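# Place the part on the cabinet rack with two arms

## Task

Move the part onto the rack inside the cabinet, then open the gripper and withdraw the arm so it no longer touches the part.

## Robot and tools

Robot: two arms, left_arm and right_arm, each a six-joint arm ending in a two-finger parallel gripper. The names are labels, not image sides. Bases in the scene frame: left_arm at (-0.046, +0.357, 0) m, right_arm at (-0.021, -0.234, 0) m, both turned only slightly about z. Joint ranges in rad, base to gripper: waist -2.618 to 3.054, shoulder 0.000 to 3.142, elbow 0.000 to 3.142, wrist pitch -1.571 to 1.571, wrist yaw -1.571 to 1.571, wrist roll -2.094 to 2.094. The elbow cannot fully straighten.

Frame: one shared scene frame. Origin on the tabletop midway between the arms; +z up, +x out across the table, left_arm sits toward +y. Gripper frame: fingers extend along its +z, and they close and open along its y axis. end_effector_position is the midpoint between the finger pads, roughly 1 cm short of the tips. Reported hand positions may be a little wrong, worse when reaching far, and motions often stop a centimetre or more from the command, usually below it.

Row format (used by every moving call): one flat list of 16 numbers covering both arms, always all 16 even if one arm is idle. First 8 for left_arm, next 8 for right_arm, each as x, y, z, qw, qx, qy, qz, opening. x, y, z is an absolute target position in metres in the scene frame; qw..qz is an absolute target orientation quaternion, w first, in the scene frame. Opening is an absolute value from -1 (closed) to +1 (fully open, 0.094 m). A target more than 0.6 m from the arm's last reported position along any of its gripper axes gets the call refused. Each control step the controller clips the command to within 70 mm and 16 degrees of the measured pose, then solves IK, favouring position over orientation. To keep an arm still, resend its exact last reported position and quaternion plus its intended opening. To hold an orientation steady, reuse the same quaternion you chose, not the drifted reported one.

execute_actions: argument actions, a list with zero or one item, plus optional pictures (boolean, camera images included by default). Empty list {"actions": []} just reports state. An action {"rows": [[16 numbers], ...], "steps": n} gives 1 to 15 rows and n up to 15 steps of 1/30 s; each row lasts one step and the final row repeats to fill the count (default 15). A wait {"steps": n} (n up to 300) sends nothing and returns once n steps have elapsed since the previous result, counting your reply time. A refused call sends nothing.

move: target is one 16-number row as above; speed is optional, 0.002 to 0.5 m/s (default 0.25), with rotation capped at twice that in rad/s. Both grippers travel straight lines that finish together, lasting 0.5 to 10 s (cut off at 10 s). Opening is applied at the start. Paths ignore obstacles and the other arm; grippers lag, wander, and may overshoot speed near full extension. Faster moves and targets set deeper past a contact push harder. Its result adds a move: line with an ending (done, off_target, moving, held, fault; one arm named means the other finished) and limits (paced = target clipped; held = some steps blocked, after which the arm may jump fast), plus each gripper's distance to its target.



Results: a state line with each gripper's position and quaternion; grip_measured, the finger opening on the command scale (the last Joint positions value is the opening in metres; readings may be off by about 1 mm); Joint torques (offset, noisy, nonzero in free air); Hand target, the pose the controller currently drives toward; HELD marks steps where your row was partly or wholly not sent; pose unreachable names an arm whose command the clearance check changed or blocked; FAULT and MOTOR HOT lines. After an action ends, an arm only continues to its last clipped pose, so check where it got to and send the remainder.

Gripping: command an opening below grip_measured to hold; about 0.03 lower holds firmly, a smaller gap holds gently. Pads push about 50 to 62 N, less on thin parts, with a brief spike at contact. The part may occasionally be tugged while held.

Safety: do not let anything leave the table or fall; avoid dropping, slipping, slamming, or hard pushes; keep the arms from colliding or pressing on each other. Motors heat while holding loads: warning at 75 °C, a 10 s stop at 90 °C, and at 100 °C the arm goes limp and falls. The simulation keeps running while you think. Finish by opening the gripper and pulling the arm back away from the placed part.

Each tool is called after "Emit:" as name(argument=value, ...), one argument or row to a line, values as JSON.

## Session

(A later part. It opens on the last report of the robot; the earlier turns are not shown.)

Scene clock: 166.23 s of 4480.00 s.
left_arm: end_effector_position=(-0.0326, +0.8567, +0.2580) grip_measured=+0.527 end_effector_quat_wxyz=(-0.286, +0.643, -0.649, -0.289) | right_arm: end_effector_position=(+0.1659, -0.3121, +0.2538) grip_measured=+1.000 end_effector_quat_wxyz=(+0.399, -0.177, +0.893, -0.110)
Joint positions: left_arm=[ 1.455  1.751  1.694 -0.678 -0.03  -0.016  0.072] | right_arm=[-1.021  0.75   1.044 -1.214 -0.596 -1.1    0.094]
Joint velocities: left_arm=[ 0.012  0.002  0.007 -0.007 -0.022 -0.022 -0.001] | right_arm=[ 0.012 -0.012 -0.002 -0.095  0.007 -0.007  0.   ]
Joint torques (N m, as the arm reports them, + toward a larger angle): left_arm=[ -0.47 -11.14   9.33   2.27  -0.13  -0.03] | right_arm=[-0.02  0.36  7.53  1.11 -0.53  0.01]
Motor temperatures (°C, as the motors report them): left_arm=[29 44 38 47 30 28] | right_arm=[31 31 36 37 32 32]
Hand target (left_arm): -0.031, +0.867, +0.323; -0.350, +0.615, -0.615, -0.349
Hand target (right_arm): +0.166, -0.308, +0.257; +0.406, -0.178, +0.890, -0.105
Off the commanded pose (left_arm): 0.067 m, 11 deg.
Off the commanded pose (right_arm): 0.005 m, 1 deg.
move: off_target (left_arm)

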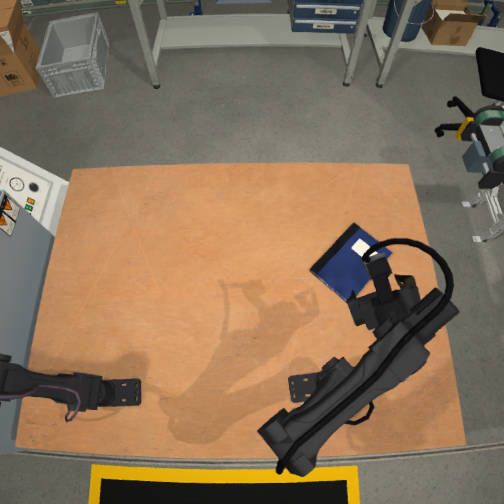

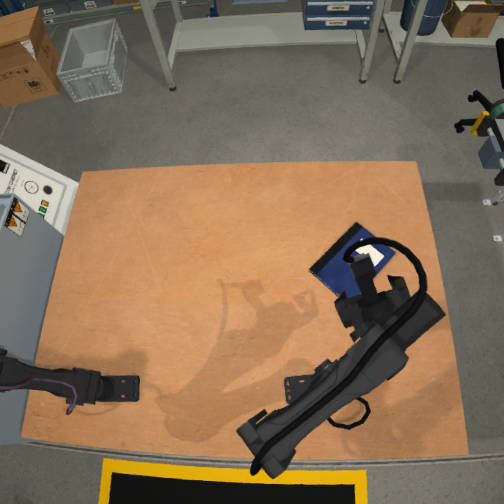

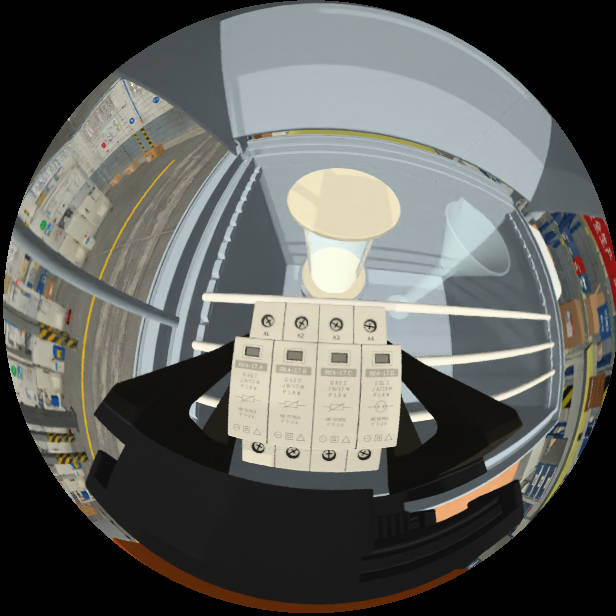

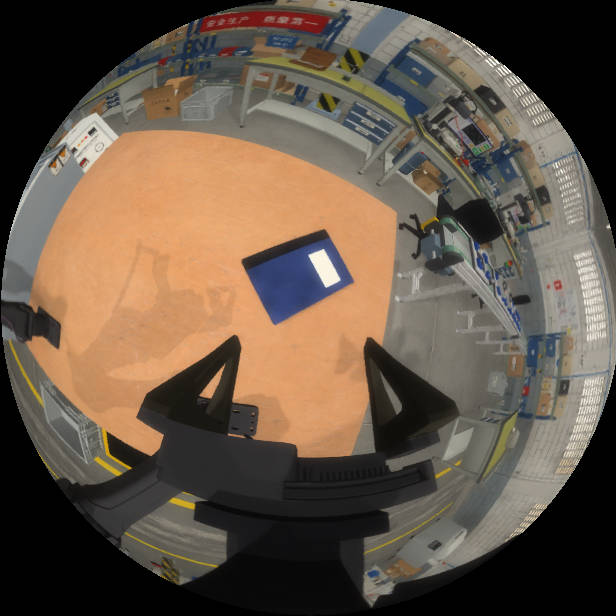

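Emit:
move(
  target=[-0.03,0.875,0.308,0.35,-0.614,0.614,0.35,0.485,0.166,-0.308,0.257,0.406,-0.178,0.890,-0.105,1],
  speed=0.015,
)

Scene clock: 173.87 s of 4480.00 s.
left_arm: end_effector_position=(-0.0323, +0.8618, +0.2465) grip_measured=+0.527 end_effector_quat_wxyz=(-0.288, +0.643, -0.647, -0.290) | right_arm: end_effector_position=(+0.1659, -0.3121, +0.2538) grip_measured=+1.000 end_effector_quat_wxyz=(+0.399, -0.177, +0.893, -0.110)
Joint positions: left_arm=[ 1.455  1.759  1.653 -0.622 -0.03  -0.019  0.072] | right_arm=[-1.021  0.75   1.044 -1.214 -0.597 -1.1    0.094]
Joint velocities: left_arm=[-0.002  0.012  0.002 -0.022 -0.051  0.007 -0.001] | right_arm=[-0.022 -0.002 -0.007 -0.051  0.022 -0.051  0.   ]
Joint torques (N m, as the arm reports them, + toward a larger angle): left_arm=[ -0.51 -12.3    7.88   2.29  -0.13  -0.01] | right_arm=[-0.04  0.38  7.5   1.12 -0.54  0.01]
Motor temperatures (°C, as the motors report them): left_arm=[29 45 37 48 30 28] | right_arm=[31 31 36 37 32 32]
Hand target (left_arm): -0.030, +0.869, +0.309; -0.349, +0.615, -0.615, -0.349
Hand target (right_arm): +0.166, -0.308, +0.257; +0.406, -0.178, +0.890, -0.105
Off the commanded pose (left_arm): 0.063 m, 11 deg.
Off the commanded pose (right_arm): 0.005 m, 1 deg.
move: off_target (left_arm)

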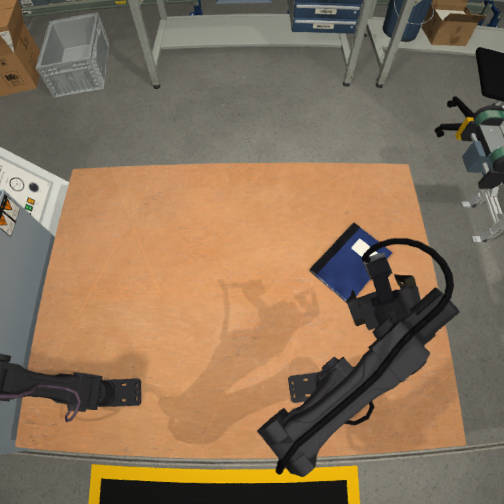

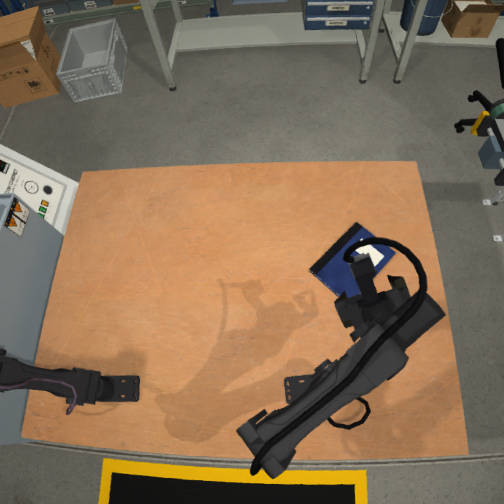

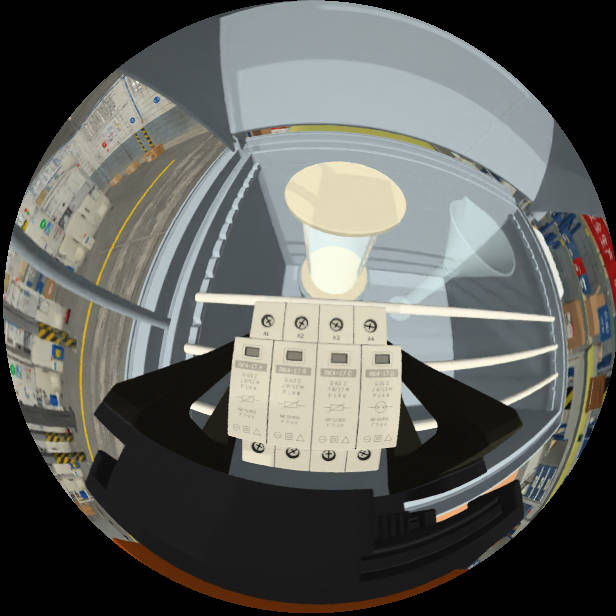

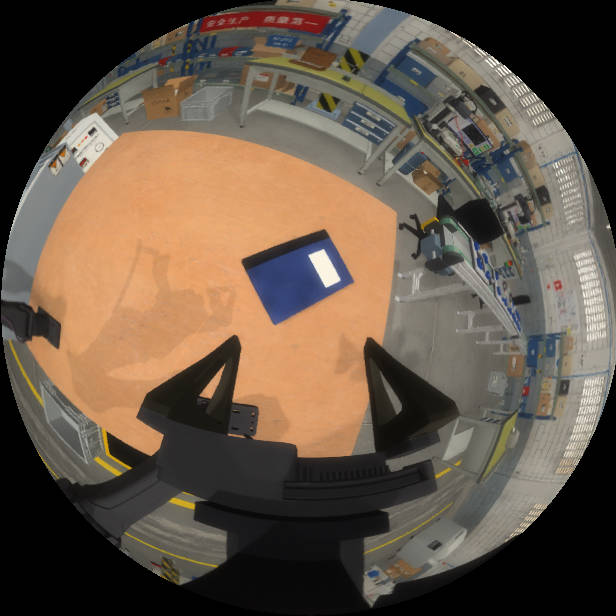

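Emit:
move(
  target=[-0.03,0.872,0.294,0.35,-0.614,0.614,0.35,0.485,0.166,-0.308,0.257,0.406,-0.178,0.890,-0.105,1],
  speed=0.015,
)

Scene clock: 181.90 s of 4480.00 s.
left_arm: end_effector_position=(-0.0325, +0.8583, +0.2379) grip_measured=+0.527 end_effector_quat_wxyz=(-0.292, +0.641, -0.646, -0.294) | right_arm: end_effector_position=(+0.1659, -0.3121, +0.2538) grip_measured=+1.000 end_effector_quat_wxyz=(+0.399, -0.177, +0.893, -0.110)
Joint positions: left_arm=[ 1.455  1.732  1.578 -0.561 -0.03  -0.019  0.072] | right_arm=[-1.021  0.75   1.044 -1.214 -0.597 -1.1    0.094]
Joint velocities: left_arm=[-0.027 -0.002  0.002 -0.007  0.022 -0.007 -0.   ] | right_arm=[-0.002  0.017  0.012 -0.007 -0.037  0.037  0.   ]
Joint torques (N m, as the arm reports them, + toward a larger angle): left_arm=[ -0.52 -11.59   7.73   2.3   -0.13  -0.01] | right_arm=[-0.02  0.38  7.52  1.1  -0.53  0.  ]
Motor temperatures (°C, as the motors report them): left_arm=[29 46 37 48 30 28] | right_arm=[31 31 36 37 32 32]
Hand target (left_arm): -0.030, +0.866, +0.295; -0.349, +0.615, -0.615, -0.349
Hand target (right_arm): +0.166, -0.308, +0.257; +0.406, -0.178, +0.890, -0.105
Off the commanded pose (left_arm): 0.058 m, 10 deg.
Off the commanded pose (right_arm): 0.005 m, 1 deg.
move: off_target (left_arm)

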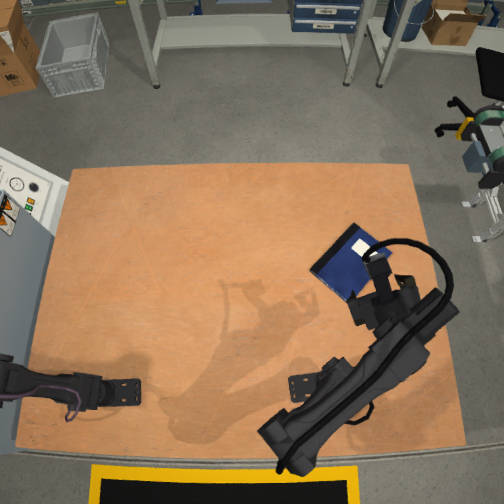

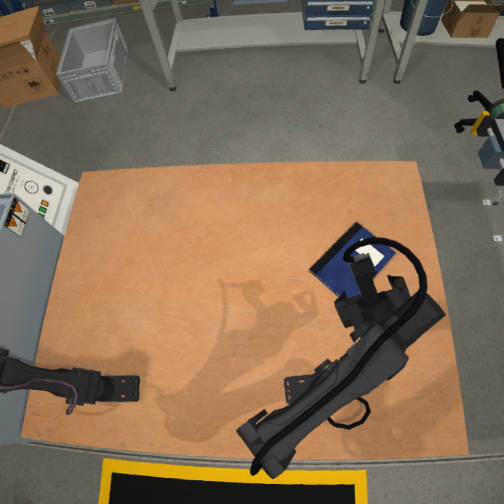

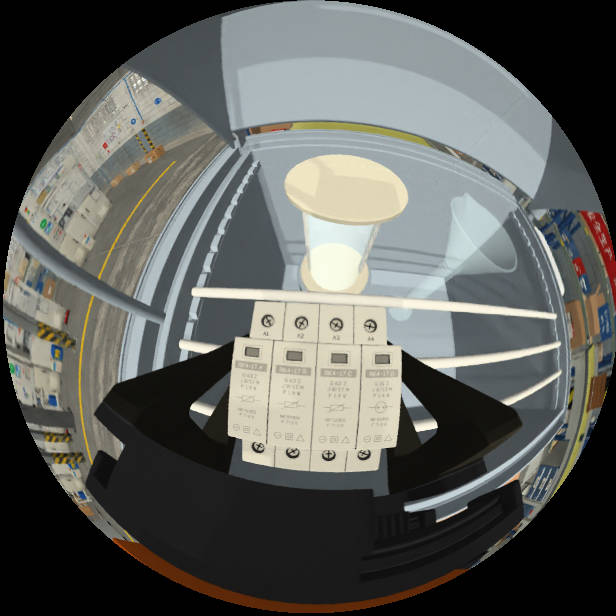

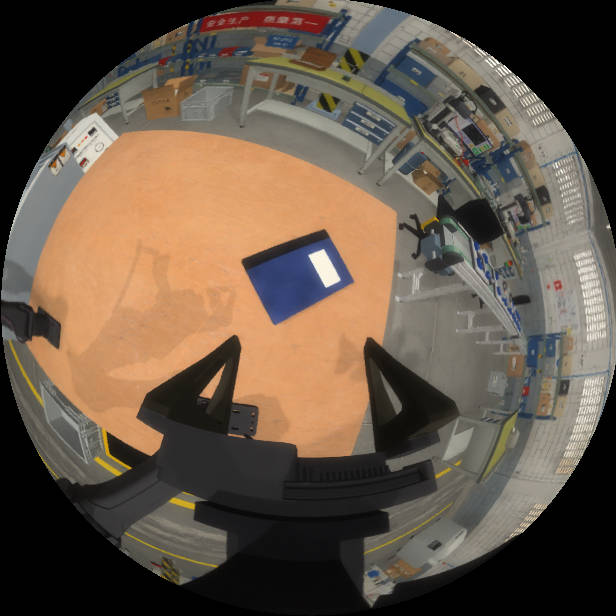

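Emit:
move(
  target=[-0.03,0.872,0.282,0.35,-0.614,0.614,0.35,0.485,0.166,-0.308,0.257,0.406,-0.178,0.890,-0.105,1],
  speed=0.015,
)

Scene clock: 189.00 s of 4480.00 s.
left_arm: end_effector_position=(-0.0324, +0.8595, +0.2388) grip_measured=+0.527 end_effector_quat_wxyz=(-0.303, +0.637, -0.641, -0.304) | right_arm: end_effector_position=(+0.1659, -0.3121, +0.2538) grip_measured=+1.000 end_effector_quat_wxyz=(+0.399, -0.177, +0.893, -0.110)
Joint positions: left_arm=[ 1.455  1.716  1.54  -0.509 -0.03  -0.019  0.072] | right_arm=[-1.021  0.75   1.044 -1.214 -0.597 -1.1    0.094]
Joint velocities: left_arm=[ 0.002  0.007  0.012  0.007 -0.051  0.037  0.001] | right_arm=[-0.017  0.002  0.007  0.037 -0.037  0.051  0.   ]
Joint torques (N m, as the arm reports them, + toward a larger angle): left_arm=[ -0.5  -10.41   7.06   2.27  -0.14  -0.02] | right_arm=[-0.06  0.38  7.56  1.12 -0.52  0.02]
Motor temperatures (°C, as the motors report them): left_arm=[29 45 37 49 30 28] | right_arm=[31 31 36 37 32 32]
Hand target (left_arm): -0.030, +0.868, +0.283; -0.349, +0.615, -0.615, -0.349
Hand target (right_arm): +0.166, -0.308, +0.257; +0.406, -0.178, +0.890, -0.105
Off the commanded pose (left_arm): 0.045 m, 9 deg.
Off the commanded pose (right_arm): 0.005 m, 1 deg.
move: off_target (left_arm)

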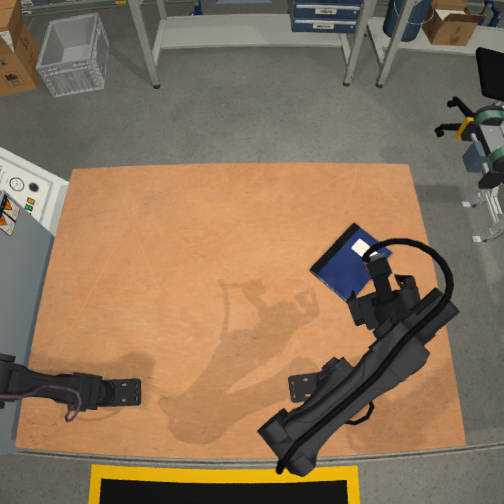

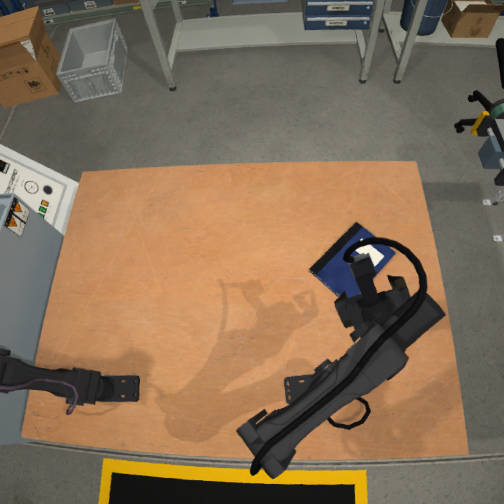

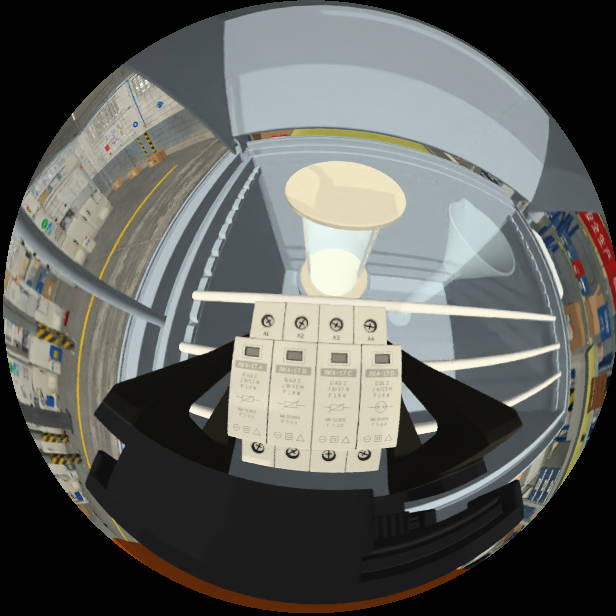

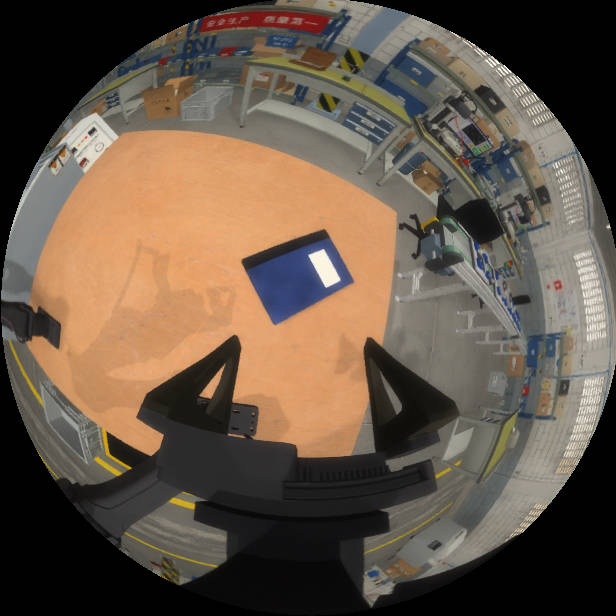

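Emit:
execute_actions(
  actions=[
    {"rows":[[-0.03,0.868,0.292,0.35,-0.614,0.614,0.35,0.485,0.166,-0.308,0.257,0.406,-0.178,0.890,-0.105,1],[-0.03,0.868,0.292,0.35,-0.614,0.614,0.35,0.485,0.166,-0.308,0.257,0.406,-0.178,0.890,-0.105,1],[-0.03,0.868,0.292,0.35,-0.614,0.614,0.35,0.485,0.166,-0.308,0.257,0.406,-0.178,0.890,-0.105,1],[-0.03,0.868,0.292,0.35,-0.614,0.614,0.35,0.85,0.166,-0.308,0.257,0.406,-0.178,0.890,-0.105,1]],"steps":12},
  ],
)

Scene clock: 191.47 s of 4480.00 s.
left_arm: end_effector_position=(-0.0325, +0.8617, +0.2567) grip_measured=+0.848 end_effector_quat_wxyz=(-0.321, +0.628, -0.631, -0.322) | right_arm: end_effector_position=(+0.1659, -0.3121, +0.2538) grip_measured=+1.000 end_effector_quat_wxyz=(+0.399, -0.177, +0.893, -0.110)
Joint positions: left_arm=[ 1.455  1.693  1.54  -0.475 -0.031 -0.019  0.087] | right_arm=[-1.021  0.75   1.044 -1.214 -0.597 -1.1    0.094]
Joint velocities: left_arm=[ 0.002 -0.002  0.007 -0.022  0.022 -0.007  0.001] | right_arm=[ 0.017  0.007 -0.007  0.037 -0.022 -0.007  0.   ]
Joint torques (N m, as the arm reports them, + toward a larger angle): left_arm=[-0.58 -9.05  8.99  1.6  -0.12 -0.01] | right_arm=[-0.09  0.36  7.53  1.11 -0.52  0.02]
Motor temperatures (°C, as the motors report them): left_arm=[29 45 37 49 30 28] | right_arm=[31 31 36 37 32 32]
Hand target (left_arm): -0.030, +0.866, +0.292; -0.350, +0.614, -0.615, -0.350
Hand target (right_arm): +0.166, -0.308, +0.257; +0.406, -0.178, +0.890, -0.105
Off the commanded pose (left_arm): 0.036 m, 5 deg.
Off the commanded pose (right_arm): 0.005 m, 1 deg.
Steps of this call (steps 1 to 62: nothing new was sent; steps 63 to 74: all 12 steps of this action). Readings (end_effector_position):
63: left_arm (-0.0324, +0.8594, +0.2394) | right_arm (+0.1659, -0.3121, +0.2538)
64: left_arm (-0.0324, +0.8591, +0.2398) | right_arm (+0.1659, -0.3121, +0.2538)
66: left_arm (-0.0324, +0.8591, +0.2398) | right_arm (+0.1659, -0.3121, +0.2538)
70: left_arm (-0.0325, +0.8605, +0.2504) | right_arm (+0.1659, -0.3121, +0.2538)
74: the state above

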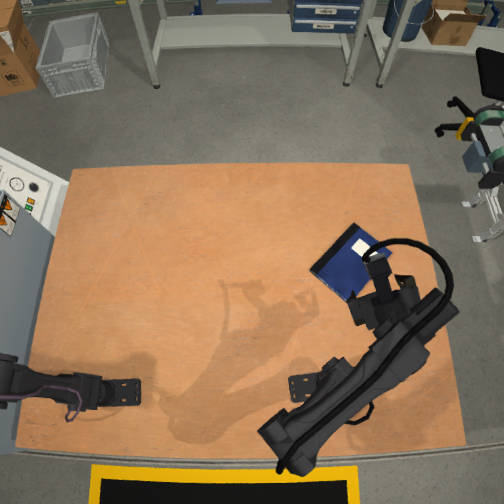

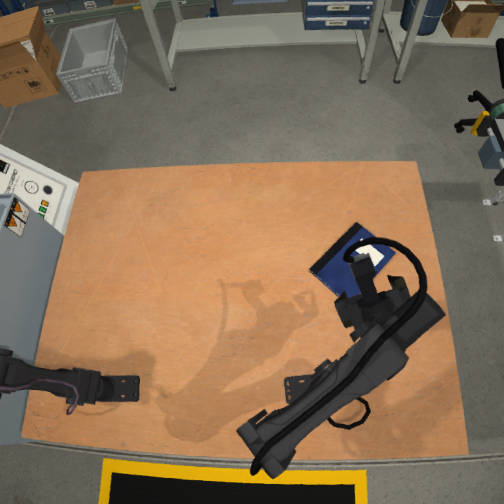

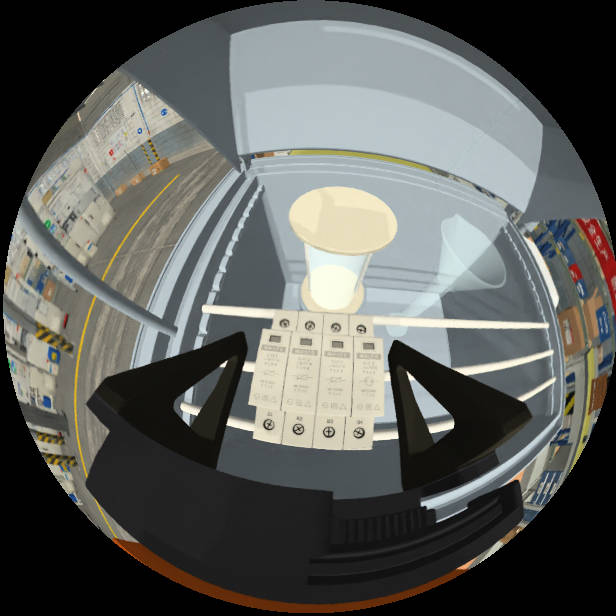

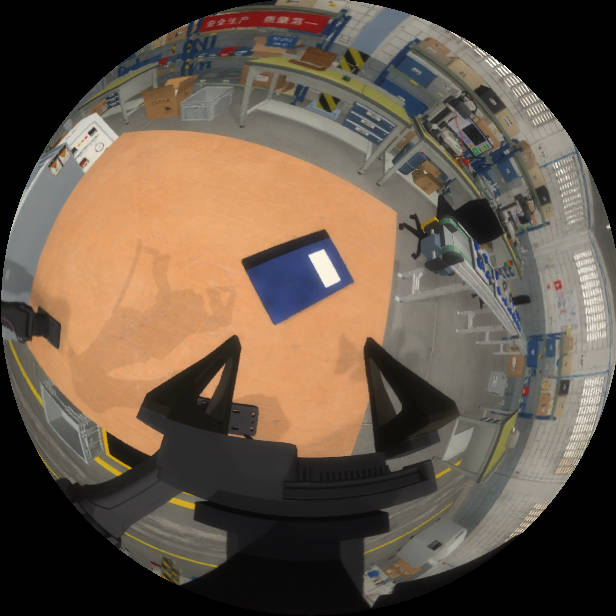

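Emit:
move(
  target=[-0.03,0.72,0.40,0.33,-0.625,0.625,0.33,1,0.166,-0.308,0.257,0.406,-0.178,0.890,-0.105,1],
  speed=0.2,
)

Emit:
move(
  target=[0.15,0.50,0.35,0.34,-0.491,0.771,0.216,1,0.166,-0.308,0.257,0.406,-0.178,0.890,-0.105,1],
)

Scene clock: 194.53 s of 4480.00 s.
left_arm: end_effector_position=(-0.0299, +0.7226, +0.3880) grip_measured=+1.000 end_effector_quat_wxyz=(-0.320, +0.628, -0.632, -0.321) | right_arm: end_effector_position=(+0.1659, -0.3121, +0.2538) grip_measured=+1.000 end_effector_quat_wxyz=(+0.399, -0.177, +0.893, -0.110)
Joint positions: left_arm=[ 1.417  1.372  1.804 -1.064 -0.062 -0.04   0.094] | right_arm=[-1.021  0.75   1.044 -1.214 -0.597 -1.1    0.094]
Joint velocities: left_arm=[-0.002 -0.002 -0.007 -0.022 -0.022 -0.022  0.   ] | right_arm=[-0.007 -0.017 -0.022 -0.11  -0.051 -0.007  0.   ]
Joint torques (N m, as the arm reports them, + toward a larger angle): left_arm=[-0.76 -4.06  7.14  1.37 -0.14 -0.06] | right_arm=[-0.11  0.39  7.52  1.11 -0.53  0.01]
Motor temperatures (°C, as the motors report them): left_arm=[29 45 37 48 30 28] | right_arm=[31 31 36 37 32 32]
Hand target (left_arm): -0.028, +0.719, +0.401; -0.330, +0.625, -0.625, -0.330
Hand target (right_arm): +0.166, -0.308, +0.257; +0.406, -0.178, +0.890, -0.105
Off the commanded pose (left_arm): 0.012 m, 2 deg.
Off the commanded pose (right_arm): 0.005 m, 1 deg.
move: off_target (left_arm)

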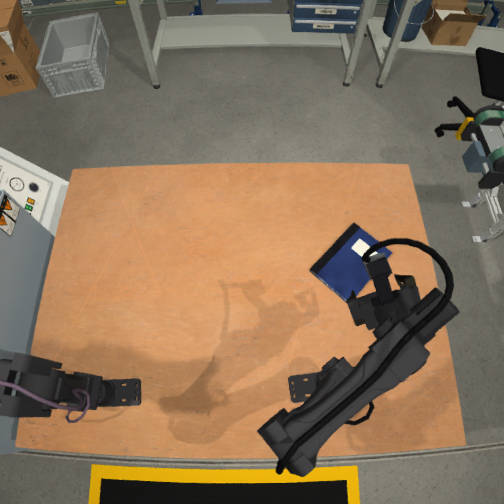

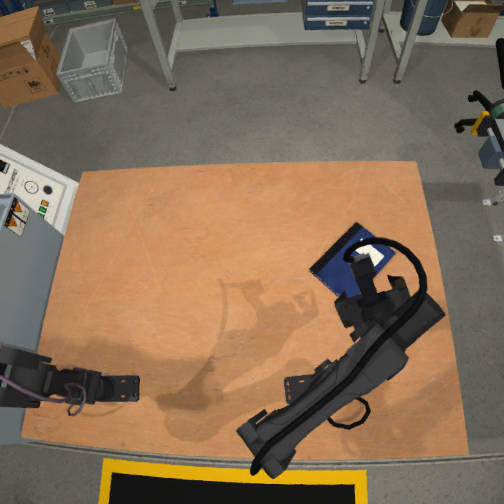

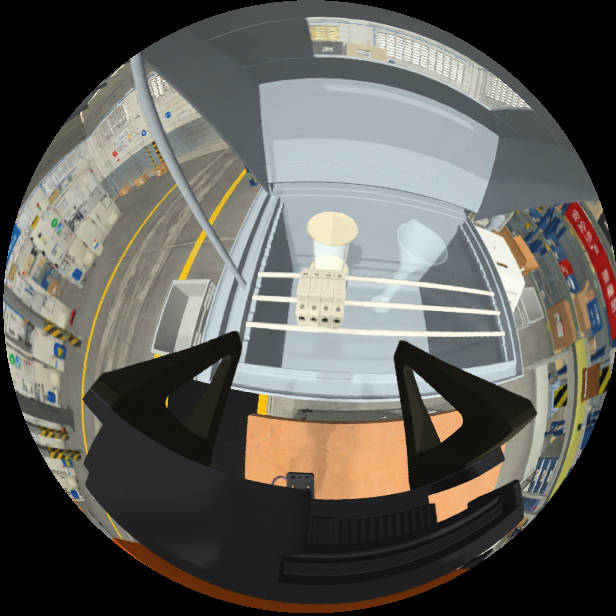

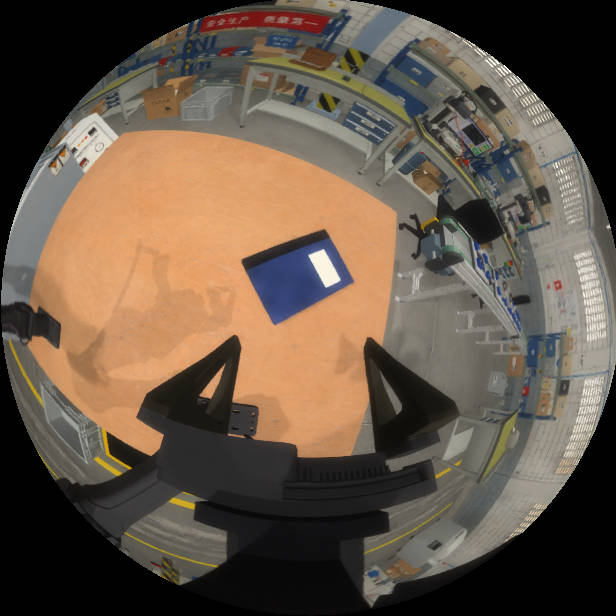

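Scene clock: 196.47 s of 4480.00 s.
left_arm: end_effector_position=(+0.1557, +0.4976, +0.3402) grip_measured=+1.000 end_effector_quat_wxyz=(+0.329, -0.491, +0.780, +0.207) | right_arm: end_effector_position=(+0.1659, -0.3121, +0.2538) grip_measured=+1.000 end_effector_quat_wxyz=(+0.399, -0.177, +0.893, -0.110)
Joint positions: left_arm=[ 0.088  1.183  1.642 -1.498 -0.625 -0.783  0.094] | right_arm=[-1.021  0.75   1.044 -1.214 -0.597 -1.1    0.094]
Joint velocities: left_arm=[ 0.007  0.007  0.002 -0.066  0.095  0.022  0.   ] | right_arm=[ 0.002 -0.002  0.027 -0.022  0.007 -0.007  0.   ]
Joint torques (N m, as the arm reports them, + toward a larger angle): left_arm=[-0.78 -1.15  6.84  0.82 -0.53 -0.07] | right_arm=[-0.06  0.37  7.55  1.1  -0.54  0.02]
Motor temperatures (°C, as the motors report them): left_arm=[29 44 37 48 30 28] | right_arm=[31 31 36 37 32 32]
Hand target (left_arm): +0.155, +0.499, +0.349; +0.339, -0.494, +0.772, +0.212
Hand target (right_arm): +0.166, -0.308, +0.257; +0.406, -0.178, +0.890, -0.105
Off the commanded pose (left_arm): 0.012 m, 2 deg.
Off the commanded pose (right_arm): 0.005 m, 1 deg.
move: off_target (left_arm)

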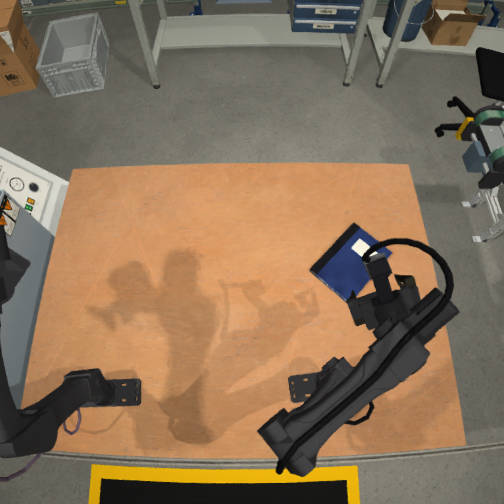

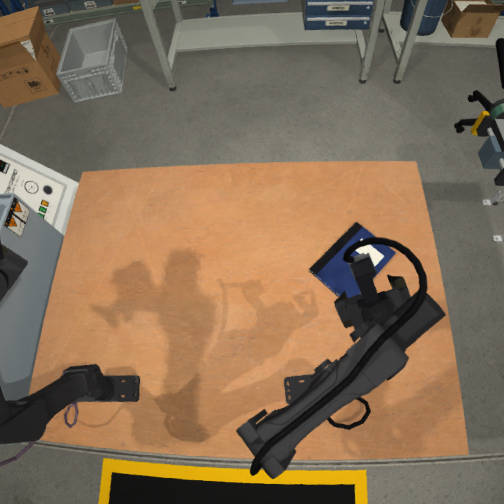

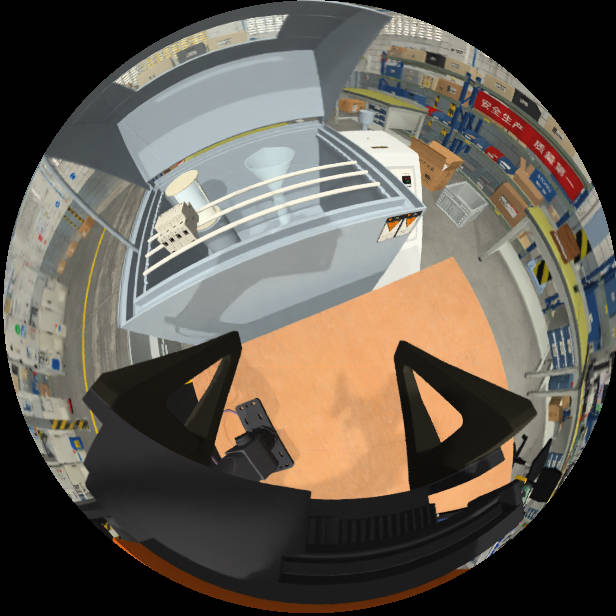

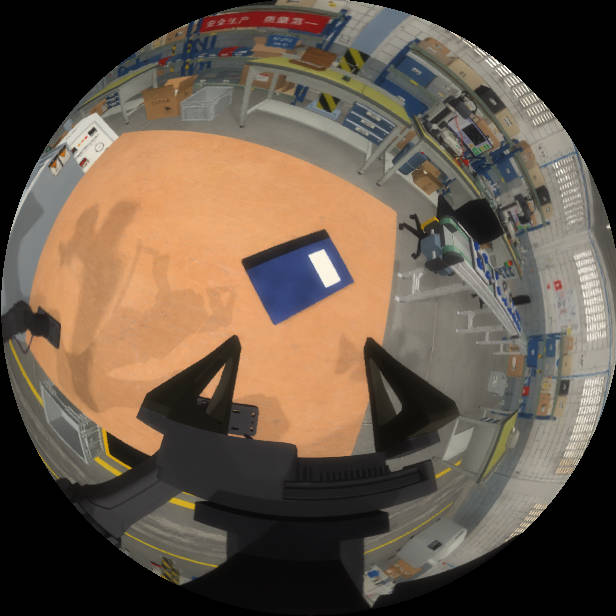

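On the rack.

Emit:
finished_scene(
  scene=1,
)

The scene is finished: the task was done.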